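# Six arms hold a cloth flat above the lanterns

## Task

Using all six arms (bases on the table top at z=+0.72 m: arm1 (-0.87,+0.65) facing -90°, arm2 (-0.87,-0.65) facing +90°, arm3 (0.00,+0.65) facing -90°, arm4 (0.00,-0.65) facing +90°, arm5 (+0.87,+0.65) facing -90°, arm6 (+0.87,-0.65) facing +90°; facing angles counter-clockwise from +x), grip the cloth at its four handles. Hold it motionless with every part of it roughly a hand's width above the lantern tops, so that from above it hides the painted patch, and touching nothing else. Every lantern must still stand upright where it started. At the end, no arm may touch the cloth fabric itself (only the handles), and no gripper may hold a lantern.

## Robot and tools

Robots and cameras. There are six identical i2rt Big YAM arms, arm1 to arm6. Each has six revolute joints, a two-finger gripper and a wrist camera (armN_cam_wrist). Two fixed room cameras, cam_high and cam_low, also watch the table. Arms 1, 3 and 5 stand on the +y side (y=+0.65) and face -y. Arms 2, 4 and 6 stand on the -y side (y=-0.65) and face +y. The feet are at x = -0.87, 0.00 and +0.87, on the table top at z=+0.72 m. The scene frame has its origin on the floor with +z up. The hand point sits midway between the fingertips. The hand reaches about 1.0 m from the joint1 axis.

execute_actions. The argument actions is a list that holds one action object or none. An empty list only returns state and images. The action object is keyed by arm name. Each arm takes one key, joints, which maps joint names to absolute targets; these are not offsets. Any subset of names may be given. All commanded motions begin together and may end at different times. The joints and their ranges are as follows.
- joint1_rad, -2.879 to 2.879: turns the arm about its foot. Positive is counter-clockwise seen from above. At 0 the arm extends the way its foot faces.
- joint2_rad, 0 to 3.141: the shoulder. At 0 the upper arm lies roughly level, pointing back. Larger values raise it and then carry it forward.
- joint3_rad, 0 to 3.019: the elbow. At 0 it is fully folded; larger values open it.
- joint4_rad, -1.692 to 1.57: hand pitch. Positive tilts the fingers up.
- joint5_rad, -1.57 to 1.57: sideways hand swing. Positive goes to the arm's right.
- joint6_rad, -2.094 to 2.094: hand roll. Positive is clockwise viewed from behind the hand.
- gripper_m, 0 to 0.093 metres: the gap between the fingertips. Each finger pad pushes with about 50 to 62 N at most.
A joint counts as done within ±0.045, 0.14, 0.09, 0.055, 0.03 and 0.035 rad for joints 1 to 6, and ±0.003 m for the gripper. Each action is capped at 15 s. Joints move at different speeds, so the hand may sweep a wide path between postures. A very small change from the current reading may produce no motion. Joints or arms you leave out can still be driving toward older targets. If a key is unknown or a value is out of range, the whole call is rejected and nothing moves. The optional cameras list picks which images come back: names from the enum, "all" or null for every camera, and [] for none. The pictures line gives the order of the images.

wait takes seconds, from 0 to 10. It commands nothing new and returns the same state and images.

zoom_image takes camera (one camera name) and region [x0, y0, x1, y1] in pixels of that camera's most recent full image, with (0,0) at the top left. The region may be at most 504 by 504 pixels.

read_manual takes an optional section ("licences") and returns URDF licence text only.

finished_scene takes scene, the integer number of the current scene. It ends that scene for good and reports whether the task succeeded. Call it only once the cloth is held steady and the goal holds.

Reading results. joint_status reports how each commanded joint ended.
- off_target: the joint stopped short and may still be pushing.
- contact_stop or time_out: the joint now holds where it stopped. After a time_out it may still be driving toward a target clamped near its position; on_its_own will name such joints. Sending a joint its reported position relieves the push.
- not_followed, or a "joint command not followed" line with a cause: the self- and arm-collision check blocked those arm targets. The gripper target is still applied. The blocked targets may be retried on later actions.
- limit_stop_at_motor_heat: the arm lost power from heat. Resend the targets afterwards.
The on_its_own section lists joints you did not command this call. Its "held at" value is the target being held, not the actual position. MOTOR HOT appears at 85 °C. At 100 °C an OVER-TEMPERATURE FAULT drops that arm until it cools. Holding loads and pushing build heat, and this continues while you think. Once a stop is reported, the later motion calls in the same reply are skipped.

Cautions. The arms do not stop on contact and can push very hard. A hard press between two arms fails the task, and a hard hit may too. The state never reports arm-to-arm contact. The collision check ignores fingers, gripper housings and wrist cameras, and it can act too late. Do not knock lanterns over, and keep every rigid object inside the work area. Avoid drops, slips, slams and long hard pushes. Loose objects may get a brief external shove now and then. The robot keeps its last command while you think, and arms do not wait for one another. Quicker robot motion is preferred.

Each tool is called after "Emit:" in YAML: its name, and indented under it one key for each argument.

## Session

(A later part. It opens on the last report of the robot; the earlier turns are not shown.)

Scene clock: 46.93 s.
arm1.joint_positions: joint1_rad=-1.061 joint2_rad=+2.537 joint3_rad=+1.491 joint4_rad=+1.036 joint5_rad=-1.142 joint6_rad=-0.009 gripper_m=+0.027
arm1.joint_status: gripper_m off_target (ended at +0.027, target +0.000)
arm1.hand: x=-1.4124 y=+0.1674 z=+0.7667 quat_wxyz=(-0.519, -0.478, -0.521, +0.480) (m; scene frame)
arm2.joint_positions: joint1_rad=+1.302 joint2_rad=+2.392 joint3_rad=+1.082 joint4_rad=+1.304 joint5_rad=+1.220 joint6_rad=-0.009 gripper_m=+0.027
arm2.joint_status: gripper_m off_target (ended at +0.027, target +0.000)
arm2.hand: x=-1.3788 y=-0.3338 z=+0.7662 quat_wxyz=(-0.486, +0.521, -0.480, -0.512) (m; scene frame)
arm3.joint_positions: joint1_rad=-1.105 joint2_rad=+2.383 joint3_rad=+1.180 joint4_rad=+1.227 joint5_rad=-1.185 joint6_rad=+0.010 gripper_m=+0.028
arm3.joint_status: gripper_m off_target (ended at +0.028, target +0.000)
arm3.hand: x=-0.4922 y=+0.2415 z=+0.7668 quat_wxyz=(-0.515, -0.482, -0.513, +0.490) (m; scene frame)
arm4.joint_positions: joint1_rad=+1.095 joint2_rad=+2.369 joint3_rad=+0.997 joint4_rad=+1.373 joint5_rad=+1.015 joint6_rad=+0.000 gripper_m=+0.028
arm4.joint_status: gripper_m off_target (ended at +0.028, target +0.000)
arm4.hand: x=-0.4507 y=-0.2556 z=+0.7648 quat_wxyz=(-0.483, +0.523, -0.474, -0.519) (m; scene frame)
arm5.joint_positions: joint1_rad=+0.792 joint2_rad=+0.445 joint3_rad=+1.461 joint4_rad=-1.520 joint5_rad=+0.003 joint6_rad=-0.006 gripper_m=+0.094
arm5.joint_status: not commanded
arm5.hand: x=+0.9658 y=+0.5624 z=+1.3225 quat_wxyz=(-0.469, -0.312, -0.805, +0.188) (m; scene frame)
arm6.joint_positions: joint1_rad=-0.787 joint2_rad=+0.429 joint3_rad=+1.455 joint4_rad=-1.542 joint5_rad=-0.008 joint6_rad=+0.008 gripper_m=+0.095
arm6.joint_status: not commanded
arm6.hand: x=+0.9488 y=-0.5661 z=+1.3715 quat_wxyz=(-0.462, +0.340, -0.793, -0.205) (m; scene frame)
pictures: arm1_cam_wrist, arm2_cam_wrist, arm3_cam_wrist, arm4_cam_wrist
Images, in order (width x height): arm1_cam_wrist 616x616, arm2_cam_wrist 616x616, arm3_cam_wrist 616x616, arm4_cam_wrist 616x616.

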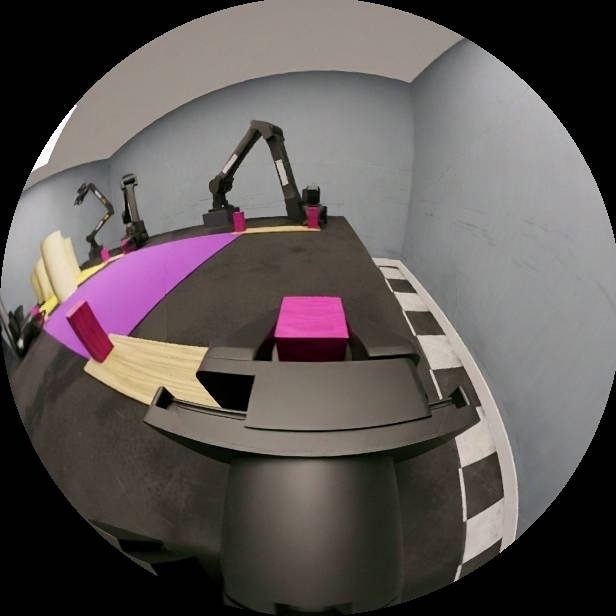

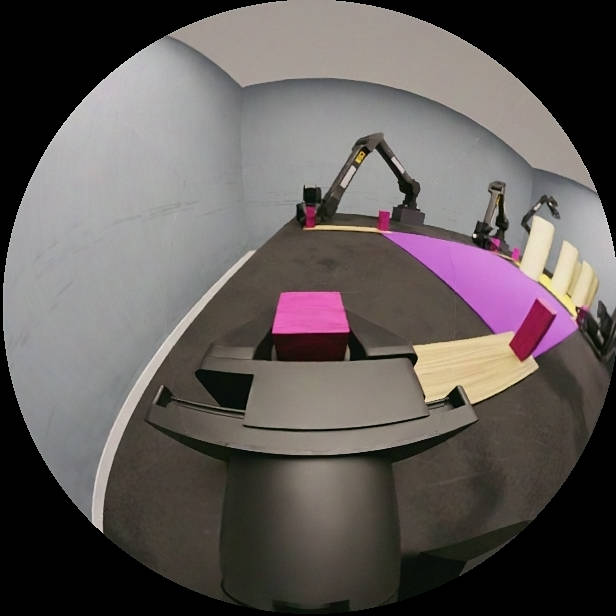

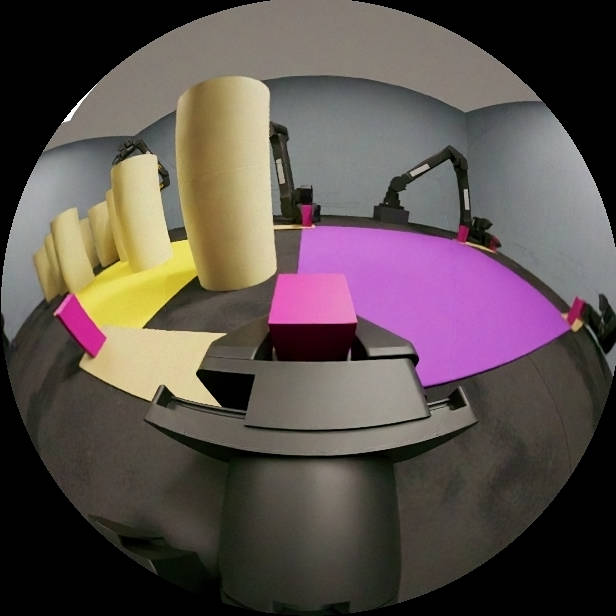

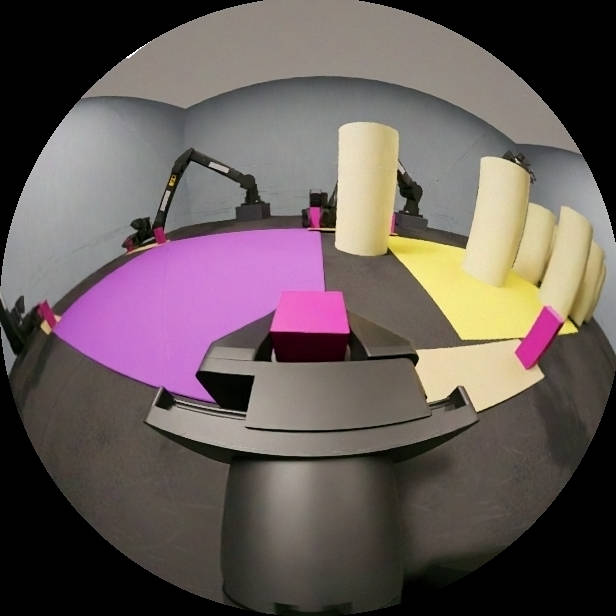

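Emit:
execute_actions:
  actions:
    - {"arm1":{"joints":{"joint2_rad":2.091,"joint3_rad":1.47,"joint4_rad":0.635}},"arm3":{"joints":{"joint2_rad":1.89,"joint3_rad":1.2,"joint4_rad":0.707}},"arm2":{"joints":{"joint2_rad":1.85,"joint3_rad":1.057,"joint4_rad":0.796}},"arm4":{"joints":{"joint2_rad":1.785,"joint3_rad":0.963,"joint4_rad":0.829}}}
  cameras: ["cam_high"]

Emit:
execute_actions:
  actions:
    - {"arm1":{"joints":{"joint2_rad":1.868,"joint3_rad":1.752,"joint4_rad":0.144}},"arm3":{"joints":{"joint2_rad":1.645,"joint3_rad":1.514,"joint4_rad":0.164}},"arm2":{"joints":{"joint2_rad":1.56,"joint3_rad":1.35,"joint4_rad":0.23}},"arm4":{"joints":{"joint2_rad":1.477,"joint3_rad":1.267,"joint4_rad":0.238}}}
  cameras: ["cam_high","cam_low"]

Emit:
execute_actions:
  actions:
    - {"arm1":{"joints":{"joint1_rad":-1.008,"joint5_rad":-1.008,"joint2_rad":1.295,"joint3_rad":1.06,"joint4_rad":0.241}},"arm3":{"joints":{"joint1_rad":-0.917,"joint5_rad":-0.917,"joint2_rad":1.148,"joint3_rad":0.96,"joint4_rad":0.2}},"arm2":{"joints":{"joint1_rad":1.008,"joint5_rad":1.008,"joint2_rad":1.295,"joint3_rad":1.06,"joint4_rad":0.241}},"arm4":{"joints":{"joint1_rad":0.917,"joint5_rad":0.917,"joint2_rad":1.148,"joint3_rad":0.94,"joint4_rad":0.216}}}
  cameras: []

Emit:
execute_actions:
  actions:
    - {"arm1":{"joints":{"joint1_rad":-0.703,"joint5_rad":-0.703,"joint2_rad":0.92,"joint3_rad":0.79,"joint4_rad":0.135}},"arm3":{"joints":{"joint1_rad":-0.514,"joint5_rad":-0.514,"joint2_rad":0.799,"joint3_rad":0.76,"joint4_rad":0.055}},"arm2":{"joints":{"joint1_rad":0.703,"joint5_rad":0.703,"joint2_rad":0.92,"joint3_rad":0.79,"joint4_rad":0.135}},"arm4":{"joints":{"joint1_rad":0.514,"joint5_rad":0.514,"joint2_rad":0.799,"joint3_rad":0.735,"joint4_rad":0.073}}}
  cameras: []

Emit:
execute_actions:
  actions:
    - {"arm1":{"joints":{"joint1_rad":-0.15,"joint5_rad":-0.15,"joint2_rad":0.691,"joint3_rad":0.7,"joint4_rad":0.007}},"arm3":{"joints":{"joint1_rad":0.13,"joint5_rad":0.13,"joint2_rad":0.68,"joint3_rad":0.72,"joint4_rad":0.0}},"arm2":{"joints":{"joint1_rad":0.15,"joint5_rad":0.15,"joint2_rad":0.691,"joint3_rad":0.7,"joint4_rad":0.007}},"arm4":{"joints":{"joint1_rad":-0.13,"joint5_rad":-0.13,"joint2_rad":0.68,"joint3_rad":0.7,"joint4_rad":0.007}}}
  cameras: ["cam_high"]

Emit:
execute_actions:
  actions:
    - {"arm3":{"joints":{"joint1_rad":0.703,"joint5_rad":0.703,"joint2_rad":0.91,"joint3_rad":0.86,"joint4_rad":0.14}},"arm1":{"joints":{"joint1_rad":0.514,"joint5_rad":0.514,"joint2_rad":0.79,"joint3_rad":0.79,"joint4_rad":0.09}},"arm4":{"joints":{"joint1_rad":-0.703,"joint5_rad":-0.703,"joint2_rad":0.91,"joint3_rad":0.85,"joint4_rad":0.15}},"arm2":{"joints":{"joint1_rad":-0.514,"joint5_rad":-0.514,"joint2_rad":0.79,"joint3_rad":0.79,"joint4_rad":0.09}}}
  cameras: []

Emit:
execute_actions:
  actions:
    - {"arm1":{"joints":{"joint1_rad":0.924,"joint5_rad":0.915,"joint2_rad":1.15,"joint3_rad":0.925,"joint4_rad":0.325,"joint6_rad":0.02}},"arm3":{"joints":{"joint1_rad":1.042,"joint5_rad":1.025,"joint2_rad":1.295,"joint3_rad":1.11,"joint4_rad":0.28}},"arm2":{"joints":{"joint1_rad":-0.96,"joint5_rad":-0.97,"joint2_rad":1.155,"joint3_rad":0.935,"joint4_rad":0.31,"joint6_rad":-0.02}},"arm4":{"joints":{"joint1_rad":-1.025,"joint5_rad":-1.03,"joint2_rad":1.34,"joint3_rad":1.105,"joint4_rad":0.33}}}
  cameras: ["cam_high","cam_low","arm2_cam_wrist","arm3_cam_wrist","arm4_cam_wrist"]

Scene clock: 91.13 s.
arm1.joint_positions: joint1_rad=-1.054 joint2_rad=+2.096 joint3_rad=+1.451 joint4_rad=+0.642 joint5_rad=-1.140 joint6_rad=-0.035 gripper_m=+0.027
arm1.joint_status: all done
arm1.hand: x=-1.4191 y=+0.1585 z=+1.0036 quat_wxyz=(-0.513, -0.467, -0.530, +0.489) (m; scene frame)
arm2.joint_positions: joint1_rad=+1.298 joint2_rad=+1.834 joint3_rad=+1.044 joint4_rad=+0.805 joint5_rad=+1.218 joint6_rad=+0.007 gripper_m=+0.027
arm2.joint_status: all done
arm2.hand: x=-1.3888 y=-0.3286 z=+1.0071 quat_wxyz=(-0.479, +0.510, -0.487, -0.523) (m; scene frame)
arm3.joint_positions: joint1_rad=-1.105 joint2_rad=+1.887 joint3_rad=+1.180 joint4_rad=+0.713 joint5_rad=-1.182 joint6_rad=-0.007 gripper_m=+0.028
arm3.joint_status: all done
arm3.hand: x=-0.5066 y=+0.2358 z=+1.0000 quat_wxyz=(-0.512, -0.484, -0.514, +0.489) (m; scene frame)
arm4.joint_positions: joint1_rad=+1.095 joint2_rad=+1.782 joint3_rad=+0.959 joint4_rad=+0.837 joint5_rad=+1.010 joint6_rad=+0.008 gripper_m=+0.028
arm4.joint_status: all done
arm4.hand: x=-0.4650 y=-0.2518 z=+1.0016 quat_wxyz=(-0.479, +0.517, -0.476, -0.526) (m; scene frame)
arm5.joint_positions: joint1_rad=+0.792 joint2_rad=+0.445 joint3_rad=+1.461 joint4_rad=-1.520 joint5_rad=+0.003 joint6_rad=-0.006 gripper_m=+0.094
arm5.joint_status: not commanded
arm5.hand: x=+0.9658 y=+0.5624 z=+1.3225 quat_wxyz=(-0.469, -0.312, -0.805, +0.188) (m; scene frame)
arm6.joint_positions: joint1_rad=-0.787 joint2_rad=+0.429 joint3_rad=+1.455 joint4_rad=-1.542 joint5_rad=-0.008 joint6_rad=+0.008 gripper_m=+0.095
arm6.joint_status: not commanded
arm6.hand: x=+0.9488 y=-0.5661 z=+1.3715 quat_wxyz=(-0.462, +0.340, -0.793, -0.205) (m; scene frame)
pictures: cam_high
Images, in order (width x height): cam_high 504x504.

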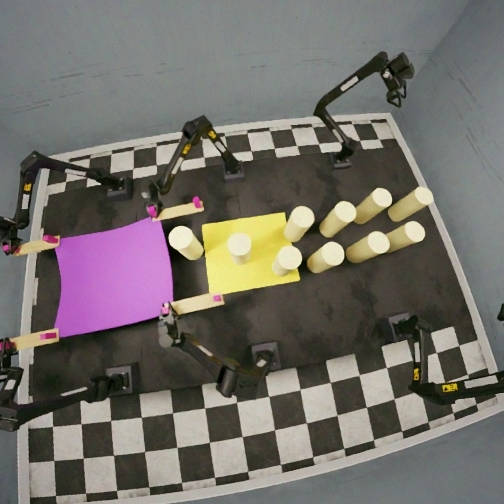

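Scene clock: 92.60 s.
arm1.joint_positions: joint1_rad=-1.054 joint2_rad=+1.876 joint3_rad=+1.723 joint4_rad=+0.152 joint5_rad=-1.140 joint6_rad=-0.037 gripper_m=+0.027
arm1.joint_status: all done
arm1.hand: x=-1.4198 y=+0.1585 z=+1.2219 quat_wxyz=(-0.512, -0.466, -0.530, +0.489) (m; scene frame)
arm2.joint_positions: joint1_rad=+1.298 joint2_rad=+1.551 joint3_rad=+1.328 joint4_rad=+0.238 joint5_rad=+1.218 joint6_rad=+0.011 gripper_m=+0.027
arm2.joint_status: all done
arm2.hand: x=-1.3887 y=-0.3285 z=+1.2257 quat_wxyz=(-0.478, +0.509, -0.488, -0.524) (m; scene frame)
arm3.joint_positions: joint1_rad=-1.105 joint2_rad=+1.652 joint3_rad=+1.486 joint4_rad=+0.169 joint5_rad=-1.183 joint6_rad=-0.011 gripper_m=+0.028
arm3.joint_status: all done
arm3.hand: x=-0.5100 y=+0.2348 z=+1.2177 quat_wxyz=(-0.512, -0.484, -0.515, +0.489) (m; scene frame)
arm4.joint_positions: joint1_rad=+1.095 joint2_rad=+1.483 joint3_rad=+1.243 joint4_rad=+0.243 joint5_rad=+1.012 joint6_rad=+0.009 gripper_m=+0.028
arm4.joint_status: all done
arm4.hand: x=-0.4676 y=-0.2531 z=+1.2161 quat_wxyz=(-0.480, +0.520, -0.475, -0.522) (m; scene frame)
arm5.joint_positions: joint1_rad=+0.792 joint2_rad=+0.445 joint3_rad=+1.461 joint4_rad=-1.520 joint5_rad=+0.003 joint6_rad=-0.006 gripper_m=+0.094
arm5.joint_status: not commanded
arm5.hand: x=+0.9658 y=+0.5624 z=+1.3225 quat_wxyz=(-0.469, -0.312, -0.805, +0.188) (m; scene frame)
arm6.joint_positions: joint1_rad=-0.787 joint2_rad=+0.429 joint3_rad=+1.455 joint4_rad=-1.542 joint5_rad=-0.008 joint6_rad=+0.008 gripper_m=+0.095
arm6.joint_status: not commanded
arm6.hand: x=+0.9488 y=-0.5661 z=+1.3715 quat_wxyz=(-0.462, +0.340, -0.793, -0.205) (m; scene frame)
pictures: cam_high, cam_low
Images, in order (width x height): cam_high 504x504, cam_low 504x504.

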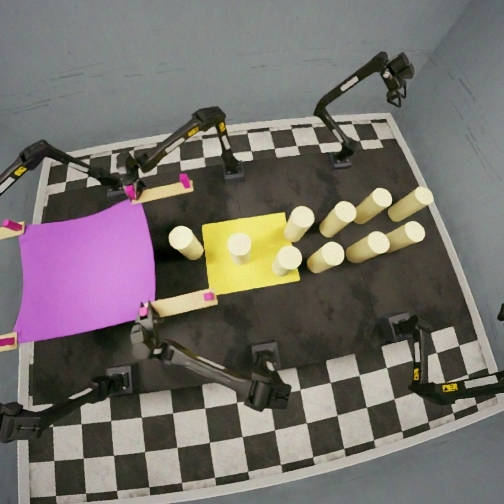

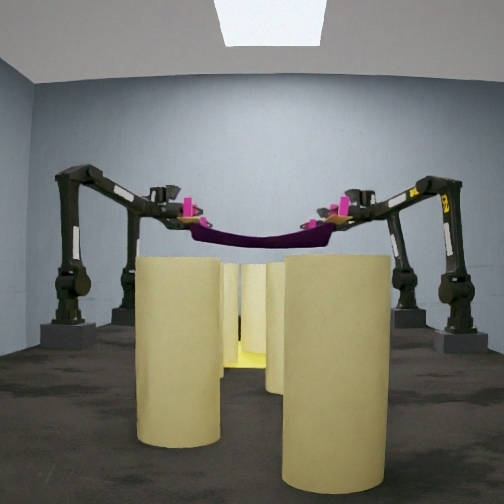

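Scene clock: 94.03 s.
arm1.joint_positions: joint1_rad=-0.989 joint2_rad=+1.302 joint3_rad=+1.046 joint4_rad=+0.229 joint5_rad=-1.005 joint6_rad=-0.038 gripper_m=+0.027
arm1.joint_status: all done
arm1.hand: x=-1.2246 y=+0.2437 z=+1.2205 quat_wxyz=(-0.496, -0.493, -0.512, +0.499) (m; scene frame)
arm2.joint_positions: joint1_rad=+0.999 joint2_rad=+1.298 joint3_rad=+1.055 joint4_rad=+0.238 joint5_rad=+1.009 joint6_rad=+0.012 gripper_m=+0.027
arm2.joint_status: all done
arm2.hand: x=-1.2244 y=-0.2400 z=+1.2183 quat_wxyz=(-0.503, +0.493, -0.508, -0.495) (m; scene frame)
arm3.joint_positions: joint1_rad=-0.910 joint2_rad=+1.148 joint3_rad=+0.948 joint4_rad=+0.187 joint5_rad=-0.916 joint6_rad=-0.011 gripper_m=+0.028
arm3.joint_status: all done
arm3.hand: x=-0.3089 y=+0.2545 z=+1.2046 quat_wxyz=(-0.495, -0.508, -0.496, +0.501) (m; scene frame)
arm4.joint_positions: joint1_rad=+0.912 joint2_rad=+1.153 joint3_rad=+0.933 joint4_rad=+0.218 joint5_rad=+0.912 joint6_rad=+0.010 gripper_m=+0.028
arm4.joint_status: all done
arm4.hand: x=-0.3057 y=-0.2506 z=+1.2156 quat_wxyz=(-0.501, +0.501, -0.496, -0.501) (m; scene frame)
arm5.joint_positions: joint1_rad=+0.792 joint2_rad=+0.445 joint3_rad=+1.461 joint4_rad=-1.520 joint5_rad=+0.003 joint6_rad=-0.006 gripper_m=+0.094
arm5.joint_status: not commanded
arm5.hand: x=+0.9658 y=+0.5624 z=+1.3225 quat_wxyz=(-0.469, -0.312, -0.805, +0.188) (m; scene frame)
arm6.joint_positions: joint1_rad=-0.787 joint2_rad=+0.429 joint3_rad=+1.455 joint4_rad=-1.542 joint5_rad=-0.008 joint6_rad=+0.008 gripper_m=+0.095
arm6.joint_status: not commanded
arm6.hand: x=+0.9488 y=-0.5661 z=+1.3715 quat_wxyz=(-0.462, +0.340, -0.793, -0.205) (m; scene frame)
pictures: none
No camera images: the call's "cameras" was empty. Leave "cameras" out to get every camera's image.

Scene clock: 95.30 s.
arm1.joint_positions: joint1_rad=-0.689 joint2_rad=+0.916 joint3_rad=+0.780 joint4_rad=+0.135 joint5_rad=-0.699 joint6_rad=-0.041 gripper_m=+0.027
arm1.joint_status: all done
arm1.hand: x=-1.0552 y=+0.2503 z=+1.2271 quat_wxyz=(-0.492, -0.484, -0.513, +0.510) (m; scene frame)
arm2.joint_positions: joint1_rad=+0.692 joint2_rad=+0.909 joint3_rad=+0.779 joint4_rad=+0.135 joint5_rad=+0.703 joint6_rad=+0.012 gripper_m=+0.027
arm2.joint_status: all done
arm2.hand: x=-1.0509 y=-0.2474 z=+1.2199 quat_wxyz=(-0.503, +0.489, -0.509, -0.498) (m; scene frame)
arm3.joint_positions: joint1_rad=-0.517 joint2_rad=+0.797 joint3_rad=+0.735 joint4_rad=+0.053 joint5_rad=-0.513 joint6_rad=-0.011 gripper_m=+0.028
arm3.joint_status: all done
arm3.hand: x=-0.1424 y=+0.2550 z=+1.2037 quat_wxyz=(-0.491, -0.508, -0.495, +0.506) (m; scene frame)
arm4.joint_positions: joint1_rad=+0.517 joint2_rad=+0.798 joint3_rad=+0.714 joint4_rad=+0.073 joint5_rad=+0.510 joint6_rad=+0.010 gripper_m=+0.028
arm4.joint_status: all done
arm4.hand: x=-0.1374 y=-0.2540 z=+1.2116 quat_wxyz=(-0.498, +0.506, -0.496, -0.499) (m; scene frame)
arm5.joint_positions: joint1_rad=+0.792 joint2_rad=+0.445 joint3_rad=+1.461 joint4_rad=-1.520 joint5_rad=+0.003 joint6_rad=-0.006 gripper_m=+0.094
arm5.joint_status: not commanded
arm5.hand: x=+0.9658 y=+0.5624 z=+1.3225 quat_wxyz=(-0.469, -0.312, -0.805, +0.188) (m; scene frame)
arm6.joint_positions: joint1_rad=-0.787 joint2_rad=+0.429 joint3_rad=+1.455 joint4_rad=-1.542 joint5_rad=-0.008 joint6_rad=+0.008 gripper_m=+0.095
arm6.joint_status: not commanded
arm6.hand: x=+0.9488 y=-0.5661 z=+1.3715 quat_wxyz=(-0.462, +0.340, -0.793, -0.205) (m; scene frame)
pictures: none
No camera images: the call's "cameras" was empty. Leave "cameras" out to get every camera's image.

Scene clock: 96.67 s.
arm1.joint_positions: joint1_rad=-0.151 joint2_rad=+0.690 joint3_rad=+0.676 joint4_rad=+0.007 joint5_rad=-0.148 joint6_rad=-0.041 gripper_m=+0.027
arm1.joint_status: all done
arm1.hand: x=-0.9026 y=+0.2535 z=+1.2228 quat_wxyz=(-0.488, -0.489, -0.512, +0.511) (m; scene frame)
arm2.joint_positions: joint1_rad=+0.155 joint2_rad=+0.688 joint3_rad=+0.675 joint4_rad=+0.007 joint5_rad=+0.150 joint6_rad=+0.012 gripper_m=+0.027
arm2.joint_status: all done
arm2.hand: x=-0.9000 y=-0.2517 z=+1.2146 quat_wxyz=(-0.498, +0.496, -0.507, -0.499) (m; scene frame)
arm3.joint_positions: joint1_rad=+0.121 joint2_rad=+0.693 joint3_rad=+0.699 joint4_rad=+0.000 joint5_rad=+0.131 joint6_rad=-0.011 gripper_m=+0.028
arm3.joint_status: all done
arm3.hand: x=+0.0133 y=+0.2496 z=+1.2099 quat_wxyz=(-0.492, -0.506, -0.491, +0.511) (m; scene frame)
arm4.joint_positions: joint1_rad=-0.120 joint2_rad=+0.698 joint3_rad=+0.681 joint4_rad=+0.008 joint5_rad=-0.133 joint6_rad=+0.010 gripper_m=+0.028
arm4.joint_status: all done
arm4.hand: x=+0.0185 y=-0.2509 z=+1.2171 quat_wxyz=(-0.496, +0.506, -0.496, -0.503) (m; scene frame)
arm5.joint_positions: joint1_rad=+0.792 joint2_rad=+0.445 joint3_rad=+1.461 joint4_rad=-1.520 joint5_rad=+0.003 joint6_rad=-0.006 gripper_m=+0.094
arm5.joint_status: not commanded
arm5.hand: x=+0.9658 y=+0.5624 z=+1.3225 quat_wxyz=(-0.469, -0.312, -0.805, +0.188) (m; scene frame)
arm6.joint_positions: joint1_rad=-0.787 joint2_rad=+0.429 joint3_rad=+1.455 joint4_rad=-1.542 joint5_rad=-0.008 joint6_rad=+0.008 gripper_m=+0.095
arm6.joint_status: not commanded
arm6.hand: x=+0.9488 y=-0.5661 z=+1.3715 quat_wxyz=(-0.462, +0.340, -0.793, -0.205) (m; scene frame)
pictures: cam_high
Images, in order (width x height): cam_high 504x504.

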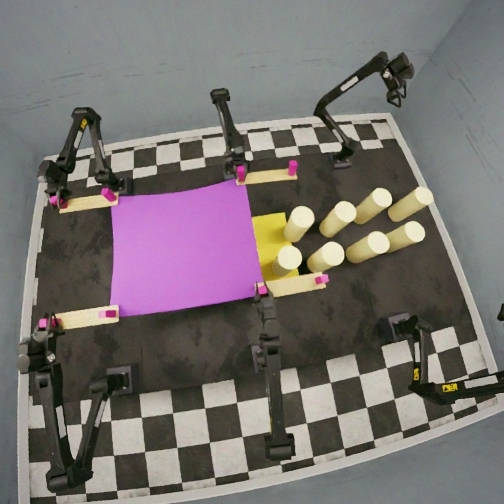

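Scene clock: 98.03 s.
arm1.joint_positions: joint1_rad=+0.512 joint2_rad=+0.804 joint3_rad=+0.703 joint4_rad=+0.055 joint5_rad=+0.515 joint6_rad=-0.040 gripper_m=+0.027
arm1.joint_status: all done
arm1.hand: x=-0.7399 y=+0.2516 z=+1.2066 quat_wxyz=(-0.474, -0.492, -0.525, +0.508) (m; scene frame)
arm2.joint_positions: joint1_rad=-0.509 joint2_rad=+0.798 joint3_rad=+0.713 joint4_rad=+0.062 joint5_rad=-0.514 joint6_rad=+0.012 gripper_m=+0.027
arm2.joint_status: all done
arm2.hand: x=-0.7379 y=-0.2522 z=+1.2091 quat_wxyz=(-0.491, +0.497, -0.513, -0.498) (m; scene frame)
arm3.joint_positions: joint1_rad=+0.695 joint2_rad=+0.928 joint3_rad=+0.793 joint4_rad=+0.114 joint5_rad=+0.705 joint6_rad=-0.013 gripper_m=+0.028
arm3.joint_status: all done
arm3.hand: x=+0.1787 y=+0.2416 z=+1.2007 quat_wxyz=(-0.482, -0.507, -0.500, +0.509) (m; scene frame)
arm4.joint_positions: joint1_rad=-0.694 joint2_rad=+0.925 joint3_rad=+0.784 joint4_rad=+0.120 joint5_rad=-0.705 joint6_rad=+0.010 gripper_m=+0.028
arm4.joint_status: all done
arm4.hand: x=+0.1832 y=-0.2490 z=+1.2173 quat_wxyz=(-0.491, +0.504, -0.502, -0.503) (m; scene frame)
arm5.joint_positions: joint1_rad=+0.792 joint2_rad=+0.445 joint3_rad=+1.461 joint4_rad=-1.520 joint5_rad=+0.003 joint6_rad=-0.006 gripper_m=+0.094
arm5.joint_status: not commanded
arm5.hand: x=+0.9658 y=+0.5624 z=+1.3225 quat_wxyz=(-0.469, -0.312, -0.805, +0.188) (m; scene frame)
arm6.joint_positions: joint1_rad=-0.787 joint2_rad=+0.429 joint3_rad=+1.455 joint4_rad=-1.542 joint5_rad=-0.008 joint6_rad=+0.008 gripper_m=+0.095
arm6.joint_status: not commanded
arm6.hand: x=+0.9488 y=-0.5661 z=+1.3715 quat_wxyz=(-0.462, +0.340, -0.793, -0.205) (m; scene frame)
pictures: none
No camera images: the call's "cameras" was empty. Leave "cameras" out to get every camera's image.

Scene clock: 99.40 s.
arm1.joint_positions: joint1_rad=+0.930 joint2_rad=+1.185 joint3_rad=+0.875 joint4_rad=+0.293 joint5_rad=+0.916 joint6_rad=-0.008 gripper_m=+0.027
arm1.joint_status: all done
arm1.hand: x=-0.5607 y=+0.2527 z=+1.1917 quat_wxyz=(-0.496, -0.491, -0.512, +0.502) (m; scene frame)
arm2.joint_positions: joint1_rad=-0.961 joint2_rad=+1.187 joint3_rad=+0.894 joint4_rad=+0.286 joint5_rad=-0.973 joint6_rad=+0.009 gripper_m=+0.027
arm2.joint_status: all done
arm2.hand: x=-0.5529 y=-0.2631 z=+1.1932 quat_wxyz=(-0.495, +0.497, -0.505, -0.502) (m; scene frame)
arm3.joint_positions: joint1_rad=+1.040 joint2_rad=+1.321 joint3_rad=+1.059 joint4_rad=+0.262 joint5_rad=+1.030 joint6_rad=-0.015 gripper_m=+0.028
arm3.joint_status: all done
arm3.hand: x=+0.3665 y=+0.2477 z=+1.1987 quat_wxyz=(-0.495, -0.501, -0.498, +0.506) (m; scene frame)
arm4.joint_positions: joint1_rad=-1.022 joint2_rad=+1.368 joint3_rad=+1.059 joint4_rad=+0.310 joint5_rad=-1.032 joint6_rad=+0.010 gripper_m=+0.028
arm4.joint_status: all done
arm4.hand: x=+0.3752 y=-0.2443 z=+1.2032 quat_wxyz=(-0.499, +0.503, -0.494, -0.504) (m; scene frame)
arm5.joint_positions: joint1_rad=+0.792 joint2_rad=+0.445 joint3_rad=+1.461 joint4_rad=-1.520 joint5_rad=+0.003 joint6_rad=-0.006 gripper_m=+0.094
arm5.joint_status: not commanded
arm5.hand: x=+0.9658 y=+0.5624 z=+1.3225 quat_wxyz=(-0.469, -0.312, -0.805, +0.188) (m; scene frame)
arm6.joint_positions: joint1_rad=-0.787 joint2_rad=+0.429 joint3_rad=+1.455 joint4_rad=-1.542 joint5_rad=-0.008 joint6_rad=+0.008 gripper_m=+0.095
arm6.joint_status: not commanded
arm6.hand: x=+0.9488 y=-0.5661 z=+1.3715 quat_wxyz=(-0.462, +0.340, -0.793, -0.205) (m; scene frame)
pictures: arm2_cam_wrist, arm3_cam_wrist, arm4_cam_wrist, cam_high, cam_low
Images, in order (width x height): arm2_cam_wrist 616x616, arm3_cam_wrist 616x616, arm4_cam_wrist 616x616, cam_high 504x504, cam_low 504x504.

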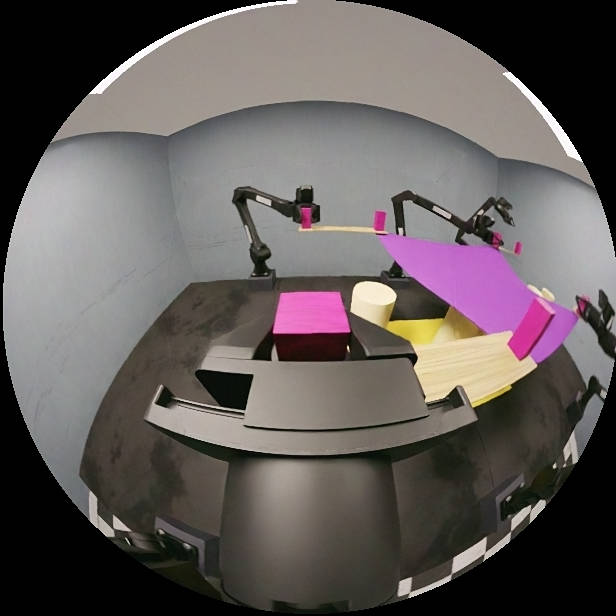

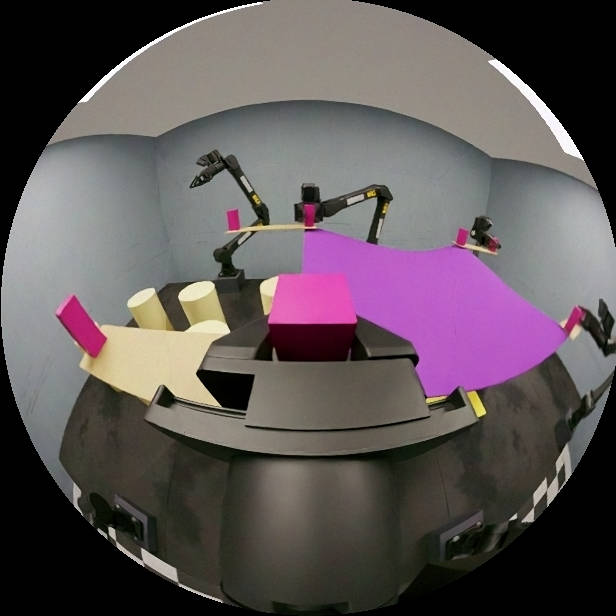

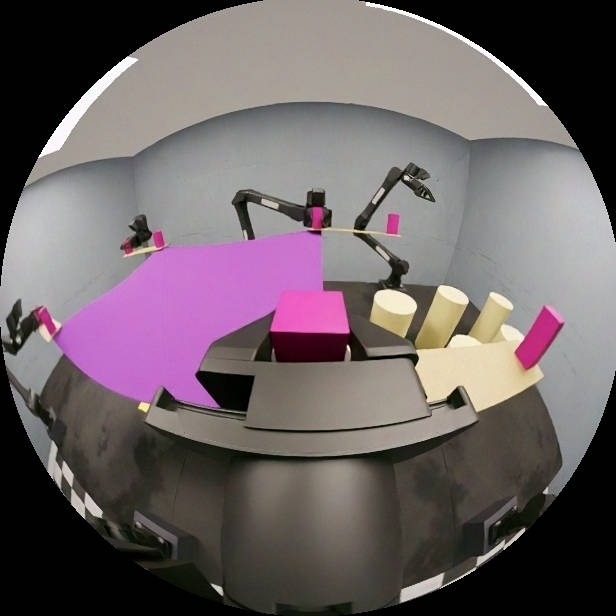

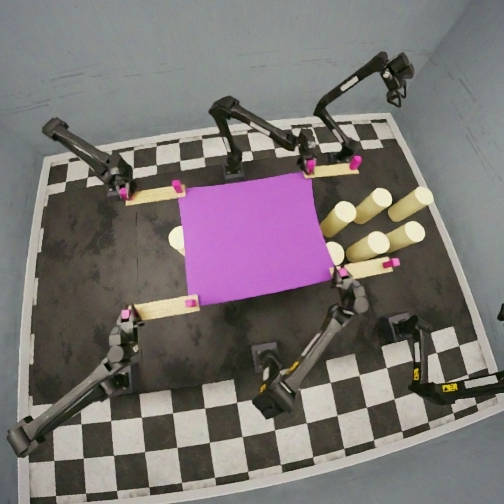

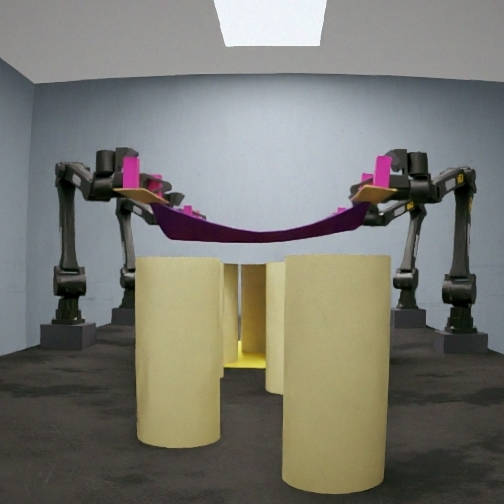

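Tighten slightly: arm3 toward +y, left arms back.

Emit:
execute_actions:
  actions:
    - {"arm1":{"joints":{"joint2_rad":1.12}},"arm3":{"joints":{"joint1_rad":1.095,"joint5_rad":1.07}},"arm2":{"joints":{"joint2_rad":1.125}}}
  cameras: ["cam_high","cam_low","arm3_cam_wrist"]

Scene clock: 102.93 s.
arm1.joint_positions: joint1_rad=+0.930 joint2_rad=+1.155 joint3_rad=+0.875 joint4_rad=+0.293 joint5_rad=+0.916 joint6_rad=-0.006 gripper_m=+0.027
arm1.joint_status: all done
arm1.hand: x=-0.5671 y=+0.2575 z=+1.2055 quat_wxyz=(-0.507, -0.493, -0.501, +0.500) (m; scene frame)
arm2.joint_positions: joint1_rad=-0.961 joint2_rad=+1.166 joint3_rad=+0.894 joint4_rad=+0.286 joint5_rad=-0.975 joint6_rad=+0.009 gripper_m=+0.027
arm2.joint_status: all done
arm2.hand: x=-0.5578 y=-0.2663 z=+1.2025 quat_wxyz=(-0.502, +0.499, -0.498, -0.501) (m; scene frame)
arm3.joint_positions: joint1_rad=+1.073 joint2_rad=+1.321 joint3_rad=+1.059 joint4_rad=+0.262 joint5_rad=+1.078 joint6_rad=-0.015 gripper_m=+0.028
arm3.joint_status: all done
arm3.hand: x=+0.3709 y=+0.2599 z=+1.1987 quat_wxyz=(-0.490, -0.505, -0.494, +0.510) (m; scene frame)
arm4.joint_positions: joint1_rad=-1.022 joint2_rad=+1.368 joint3_rad=+1.059 joint4_rad=+0.310 joint5_rad=-1.032 joint6_rad=+0.010 gripper_m=+0.028
arm4.joint_status: not commanded
arm4.hand: x=+0.3752 y=-0.2443 z=+1.2032 quat_wxyz=(-0.499, +0.503, -0.494, -0.504) (m; scene frame)
arm5.joint_positions: joint1_rad=+0.792 joint2_rad=+0.445 joint3_rad=+1.461 joint4_rad=-1.520 joint5_rad=+0.003 joint6_rad=-0.006 gripper_m=+0.094
arm5.joint_status: not commanded
arm5.hand: x=+0.9658 y=+0.5624 z=+1.3225 quat_wxyz=(-0.469, -0.312, -0.805, +0.188) (m; scene frame)
arm6.joint_positions: joint1_rad=-0.787 joint2_rad=+0.429 joint3_rad=+1.455 joint4_rad=-1.542 joint5_rad=-0.008 joint6_rad=+0.008 gripper_m=+0.095
arm6.joint_status: not commanded
arm6.hand: x=+0.9488 y=-0.5661 z=+1.3715 quat_wxyz=(-0.462, +0.340, -0.793, -0.205) (m; scene frame)
pictures: arm3_cam_wrist, cam_high, cam_low
Images, in order (width x height): arm3_cam_wrist 616x616, cam_high 504x504, cam_low 504x504.

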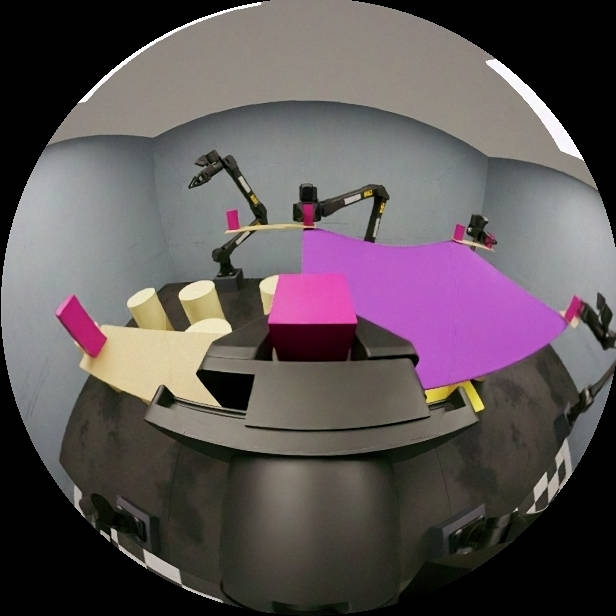

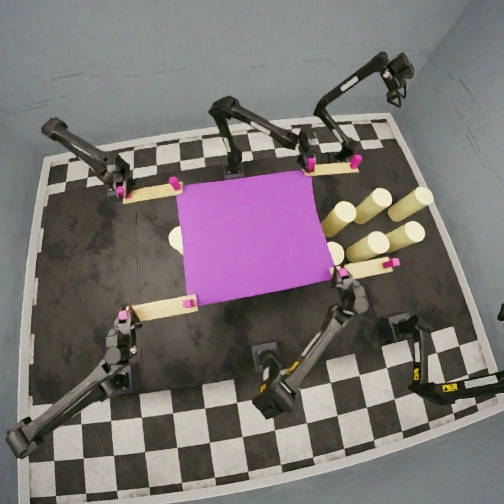

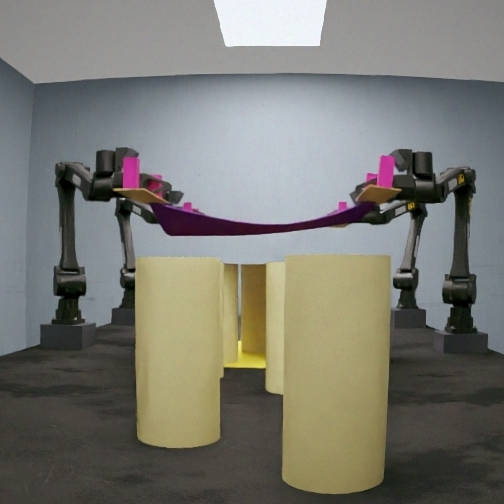

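Emit:
finished_scene:
  scene: 2

The scene is finished: the task was done.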